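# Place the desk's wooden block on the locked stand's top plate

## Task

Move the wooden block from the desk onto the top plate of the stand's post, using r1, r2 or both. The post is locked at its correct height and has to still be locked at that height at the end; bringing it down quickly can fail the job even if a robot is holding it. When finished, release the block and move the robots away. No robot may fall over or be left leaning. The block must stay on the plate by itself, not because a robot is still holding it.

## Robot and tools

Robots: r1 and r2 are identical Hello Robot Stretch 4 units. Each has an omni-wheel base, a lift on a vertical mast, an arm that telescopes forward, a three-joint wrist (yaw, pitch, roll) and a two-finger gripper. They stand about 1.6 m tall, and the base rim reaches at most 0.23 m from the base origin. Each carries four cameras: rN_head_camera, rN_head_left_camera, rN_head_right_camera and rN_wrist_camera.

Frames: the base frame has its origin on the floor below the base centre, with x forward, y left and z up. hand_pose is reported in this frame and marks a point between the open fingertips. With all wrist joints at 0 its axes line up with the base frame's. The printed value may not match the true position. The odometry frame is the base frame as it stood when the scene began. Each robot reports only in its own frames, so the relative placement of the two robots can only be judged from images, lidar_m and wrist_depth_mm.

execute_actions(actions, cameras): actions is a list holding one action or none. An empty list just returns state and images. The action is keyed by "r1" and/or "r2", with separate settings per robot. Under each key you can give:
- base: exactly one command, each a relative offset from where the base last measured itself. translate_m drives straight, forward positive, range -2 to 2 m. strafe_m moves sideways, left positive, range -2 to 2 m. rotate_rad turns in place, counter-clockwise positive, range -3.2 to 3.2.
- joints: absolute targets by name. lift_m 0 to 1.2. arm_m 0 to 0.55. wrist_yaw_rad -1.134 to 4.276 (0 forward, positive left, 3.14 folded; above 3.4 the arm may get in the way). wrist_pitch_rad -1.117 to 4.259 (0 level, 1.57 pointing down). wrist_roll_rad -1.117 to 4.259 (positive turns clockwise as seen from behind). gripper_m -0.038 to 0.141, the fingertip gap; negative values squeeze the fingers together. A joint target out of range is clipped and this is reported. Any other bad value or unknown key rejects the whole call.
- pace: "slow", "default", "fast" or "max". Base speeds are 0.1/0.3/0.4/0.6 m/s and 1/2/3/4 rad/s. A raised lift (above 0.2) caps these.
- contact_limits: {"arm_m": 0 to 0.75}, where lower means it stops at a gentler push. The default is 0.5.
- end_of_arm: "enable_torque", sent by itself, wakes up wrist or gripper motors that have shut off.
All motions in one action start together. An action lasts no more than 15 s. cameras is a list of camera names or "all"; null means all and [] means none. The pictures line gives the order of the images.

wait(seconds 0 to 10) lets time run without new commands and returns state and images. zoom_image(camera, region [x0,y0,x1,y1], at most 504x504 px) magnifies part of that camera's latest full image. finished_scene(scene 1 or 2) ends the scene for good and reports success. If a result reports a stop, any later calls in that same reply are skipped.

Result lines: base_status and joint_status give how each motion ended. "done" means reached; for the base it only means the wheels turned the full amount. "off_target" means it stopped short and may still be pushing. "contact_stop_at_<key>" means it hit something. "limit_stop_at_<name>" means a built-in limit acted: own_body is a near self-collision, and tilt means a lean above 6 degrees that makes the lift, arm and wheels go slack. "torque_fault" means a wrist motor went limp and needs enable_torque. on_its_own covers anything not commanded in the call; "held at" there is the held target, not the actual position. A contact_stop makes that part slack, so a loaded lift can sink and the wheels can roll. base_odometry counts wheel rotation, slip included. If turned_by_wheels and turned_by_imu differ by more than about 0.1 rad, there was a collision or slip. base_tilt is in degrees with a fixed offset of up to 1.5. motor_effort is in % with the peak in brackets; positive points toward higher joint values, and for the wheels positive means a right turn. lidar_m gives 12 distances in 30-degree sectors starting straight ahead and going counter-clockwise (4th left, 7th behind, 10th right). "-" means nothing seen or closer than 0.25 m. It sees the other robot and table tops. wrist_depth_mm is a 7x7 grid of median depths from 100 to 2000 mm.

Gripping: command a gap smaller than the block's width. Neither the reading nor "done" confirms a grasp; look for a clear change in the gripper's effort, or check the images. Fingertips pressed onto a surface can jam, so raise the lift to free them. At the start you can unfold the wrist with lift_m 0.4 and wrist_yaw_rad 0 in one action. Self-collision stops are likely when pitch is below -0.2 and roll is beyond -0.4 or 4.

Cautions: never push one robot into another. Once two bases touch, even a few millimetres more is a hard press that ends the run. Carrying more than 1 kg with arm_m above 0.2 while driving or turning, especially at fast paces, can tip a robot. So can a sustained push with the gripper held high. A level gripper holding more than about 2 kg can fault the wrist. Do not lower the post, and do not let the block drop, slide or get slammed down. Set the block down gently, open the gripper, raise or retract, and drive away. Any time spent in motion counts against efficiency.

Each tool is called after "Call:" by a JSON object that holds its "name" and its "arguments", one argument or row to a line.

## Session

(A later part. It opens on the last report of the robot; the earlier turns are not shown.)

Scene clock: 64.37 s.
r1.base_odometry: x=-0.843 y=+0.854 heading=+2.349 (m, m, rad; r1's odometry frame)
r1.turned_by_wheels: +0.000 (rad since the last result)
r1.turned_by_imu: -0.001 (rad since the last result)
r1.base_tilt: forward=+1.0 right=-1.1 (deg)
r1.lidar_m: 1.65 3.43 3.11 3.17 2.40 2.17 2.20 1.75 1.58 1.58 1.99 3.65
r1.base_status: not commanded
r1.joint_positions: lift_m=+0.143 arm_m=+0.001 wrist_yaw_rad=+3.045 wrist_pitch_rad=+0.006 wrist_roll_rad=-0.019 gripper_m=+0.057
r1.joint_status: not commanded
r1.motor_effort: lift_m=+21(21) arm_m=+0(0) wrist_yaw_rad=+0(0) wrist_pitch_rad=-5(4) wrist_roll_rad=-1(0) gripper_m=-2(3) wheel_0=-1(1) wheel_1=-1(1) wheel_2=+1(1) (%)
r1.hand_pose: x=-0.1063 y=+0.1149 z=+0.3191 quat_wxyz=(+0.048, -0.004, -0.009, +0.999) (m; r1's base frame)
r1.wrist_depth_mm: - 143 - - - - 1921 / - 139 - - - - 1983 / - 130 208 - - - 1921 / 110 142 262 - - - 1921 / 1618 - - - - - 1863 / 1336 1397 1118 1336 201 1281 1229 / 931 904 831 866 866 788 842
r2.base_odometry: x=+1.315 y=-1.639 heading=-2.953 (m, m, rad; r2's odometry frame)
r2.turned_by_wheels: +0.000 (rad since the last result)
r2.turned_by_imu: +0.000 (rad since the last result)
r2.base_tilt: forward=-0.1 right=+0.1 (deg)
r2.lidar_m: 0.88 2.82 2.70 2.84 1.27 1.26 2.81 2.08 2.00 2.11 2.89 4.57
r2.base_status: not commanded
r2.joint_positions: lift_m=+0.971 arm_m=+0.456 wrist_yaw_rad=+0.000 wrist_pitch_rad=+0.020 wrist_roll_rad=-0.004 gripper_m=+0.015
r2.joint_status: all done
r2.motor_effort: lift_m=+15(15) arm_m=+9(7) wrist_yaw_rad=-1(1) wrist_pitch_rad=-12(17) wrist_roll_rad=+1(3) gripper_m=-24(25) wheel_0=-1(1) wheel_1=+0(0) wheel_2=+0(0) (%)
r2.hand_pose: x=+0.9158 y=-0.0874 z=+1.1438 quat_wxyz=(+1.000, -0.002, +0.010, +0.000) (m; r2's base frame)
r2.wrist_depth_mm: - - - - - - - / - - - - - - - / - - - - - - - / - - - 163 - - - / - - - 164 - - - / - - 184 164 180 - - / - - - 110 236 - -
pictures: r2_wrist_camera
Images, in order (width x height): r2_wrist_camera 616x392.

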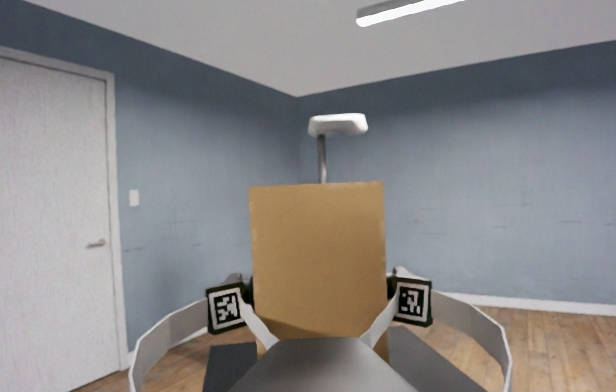

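Call:
{"name": "execute_actions", "arguments": {
  "actions": [
    {"r2":{"joints":{"gripper_m":0.11}}}
  ],
  "cameras": []
}}

Call:
{"name": "execute_actions", "arguments": {
  "actions": [
    {"r2":{"base":{"translate_m":-0.2},"joints":{"arm_m":0},"pace":"fast"}}
  ],
  "cameras": ["r2_wrist_camera","r2_head_camera"]
}}

Scene clock: 77.07 s.
r1.base_odometry: x=-0.843 y=+0.854 heading=+2.349 (m, m, rad; r1's odometry frame)
r1.turned_by_wheels: +0.000 (rad since the last result)
r1.turned_by_imu: -0.001 (rad since the last result)
r1.base_tilt: forward=+0.8 right=-0.9 (deg)
r1.lidar_m: 1.67 3.43 3.11 3.17 2.40 2.17 2.21 1.73 1.57 1.58 2.01 3.65
r1.base_status: not commanded
r1.joint_positions: lift_m=+0.143 arm_m=+0.001 wrist_yaw_rad=+3.045 wrist_pitch_rad=+0.006 wrist_roll_rad=-0.019 gripper_m=+0.057
r1.joint_status: not commanded
r1.motor_effort: lift_m=+21(21) arm_m=+0(0) wrist_yaw_rad=+0(1) wrist_pitch_rad=-4(4) wrist_roll_rad=-1(1) gripper_m=-3(2) wheel_0=-1(1) wheel_1=-1(1) wheel_2=+1(2) (%)
r1.hand_pose: x=-0.1063 y=+0.1149 z=+0.3191 quat_wxyz=(+0.048, -0.004, -0.009, +0.999) (m; r1's base frame)
r1.wrist_depth_mm: - 144 - - - - 1921 / - 139 - - - - 1863 / - 130 208 - - - 1921 / 110 143 262 - - - 1863 / 1576 - - - - - 1921 / 1397 1397 1138 1336 202 1255 1205 / 931 904 820 842 854 778 842
r2.base_odometry: x=+1.315 y=-1.639 heading=-2.953 (m, m, rad; r2's odometry frame)
r2.turned_by_wheels: +0.000 (rad since the last result)
r2.turned_by_imu: +0.000 (rad since the last result)
r2.base_tilt: forward=-0.1 right=+0.1 (deg)
r2.lidar_m: 0.87 2.78 2.72 2.84 1.26 1.27 2.82 2.08 2.00 2.09 2.91 4.58
r2.base_status: not commanded
r2.joint_positions: lift_m=+0.971 arm_m=+0.456 wrist_yaw_rad=+0.000 wrist_pitch_rad=+0.018 wrist_roll_rad=-0.004 gripper_m=+0.110
r2.joint_status: all done
r2.motor_effort: lift_m=+15(15) arm_m=+8(9) wrist_yaw_rad=+0(0) wrist_pitch_rad=-7(12) wrist_roll_rad=+3(2) gripper_m=-3(27) wheel_0=-1(1) wheel_1=+0(0) wheel_2=+0(0) (%)
r2.hand_pose: x=+0.9158 y=-0.0874 z=+1.1443 quat_wxyz=(+1.000, -0.002, +0.009, +0.000) (m; r2's base frame)
r2.wrist_depth_mm: - - - - - - - / - - - - - - - / - - - - - - - / - - - 179 - - - / - - - 179 - - - / - - 199 179 195 - - / - - - 110 248 - -
pictures: none
No camera images: the call's "cameras" was empty. Leave "cameras" out to get every camera's image.

Scene clock: 79.10 s.
r1.base_odometry: x=-0.843 y=+0.854 heading=+2.349 (m, m, rad; r1's odometry frame)
r1.turned_by_wheels: +0.000 (rad since the last result)
r1.turned_by_imu: +0.000 (rad since the last result)
r1.base_tilt: forward=+0.9 right=-0.8 (deg)
r1.lidar_m: 1.67 3.41 3.12 3.17 2.37 2.19 2.20 1.74 1.58 1.55 2.01 3.66
r1.base_status: not commanded
r1.joint_positions: lift_m=+0.143 arm_m=+0.001 wrist_yaw_rad=+3.045 wrist_pitch_rad=+0.006 wrist_roll_rad=-0.019 gripper_m=+0.057
r1.joint_status: not commanded
r1.motor_effort: lift_m=+21(21) arm_m=+0(0) wrist_yaw_rad=+1(0) wrist_pitch_rad=-4(5) wrist_roll_rad=+0(0) gripper_m=-2(1) wheel_0=-1(1) wheel_1=-1(1) wheel_2=+1(2) (%)
r1.hand_pose: x=-0.1063 y=+0.1149 z=+0.3191 quat_wxyz=(+0.048, -0.004, -0.009, +0.999) (m; r1's base frame)
r1.wrist_depth_mm: - 143 - - - - 1863 / - 139 - - - - 1921 / - 130 209 - - - 1921 / 110 142 262 - - - 1983 / 1618 - - - - - 1921 / 1366 1366 1118 1308 202 1255 1205 / 931 917 820 854 866 768 854
r2.base_odometry: x=+1.511 y=-1.602 heading=-2.953 (m, m, rad; r2's odometry frame)
r2.turned_by_wheels: +0.000 (rad since the last result)
r2.turned_by_imu: +0.000 (rad since the last result)
r2.base_tilt: forward=-0.2 right=+0.0 (deg)
r2.lidar_m: 1.00 2.93 2.81 1.55 1.13 1.60 2.72 1.98 1.90 2.00 2.76 4.75
r2.base_status: done
r2.joint_positions: lift_m=+0.971 arm_m=+0.001 wrist_yaw_rad=+0.000 wrist_pitch_rad=+0.018 wrist_roll_rad=-0.004 gripper_m=+0.110
r2.joint_status: all done
r2.motor_effort: lift_m=+15(15) arm_m=-8(8) wrist_yaw_rad=+0(0) wrist_pitch_rad=-6(7) wrist_roll_rad=+2(3) gripper_m=-2(1) wheel_0=+0(8) wheel_1=-2(6) wheel_2=+0(10) (%)
r2.hand_pose: x=+0.4608 y=-0.0875 z=+1.1444 quat_wxyz=(+1.000, -0.002, +0.009, +0.000) (m; r2's base frame)
r2.wrist_depth_mm: - - - - - - - / - - - - - - - / - - - - - - - / - - - - - - - / - - - - - - - / - - 204 - - - - / - - - 110 - - -
pictures: r2_head_camera, r2_wrist_camera
Images, in order (width x height): r2_head_camera 420x560, r2_wrist_camera 616x392.

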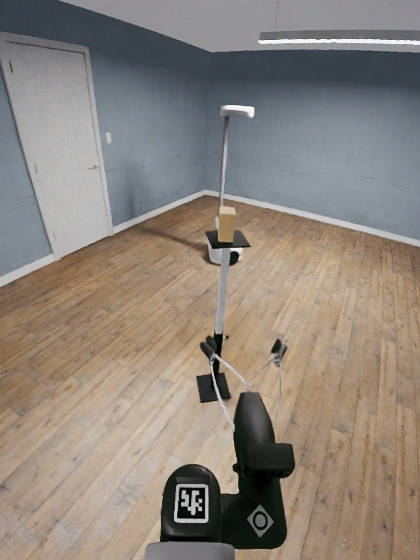

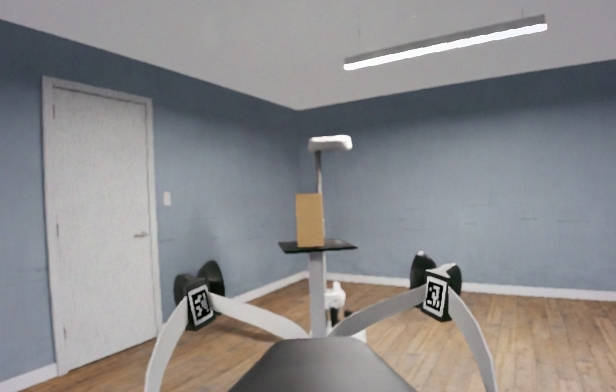

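Call:
{"name": "finished_scene", "arguments": {
  "scene": 2
}}

The scene is finished: the task was done.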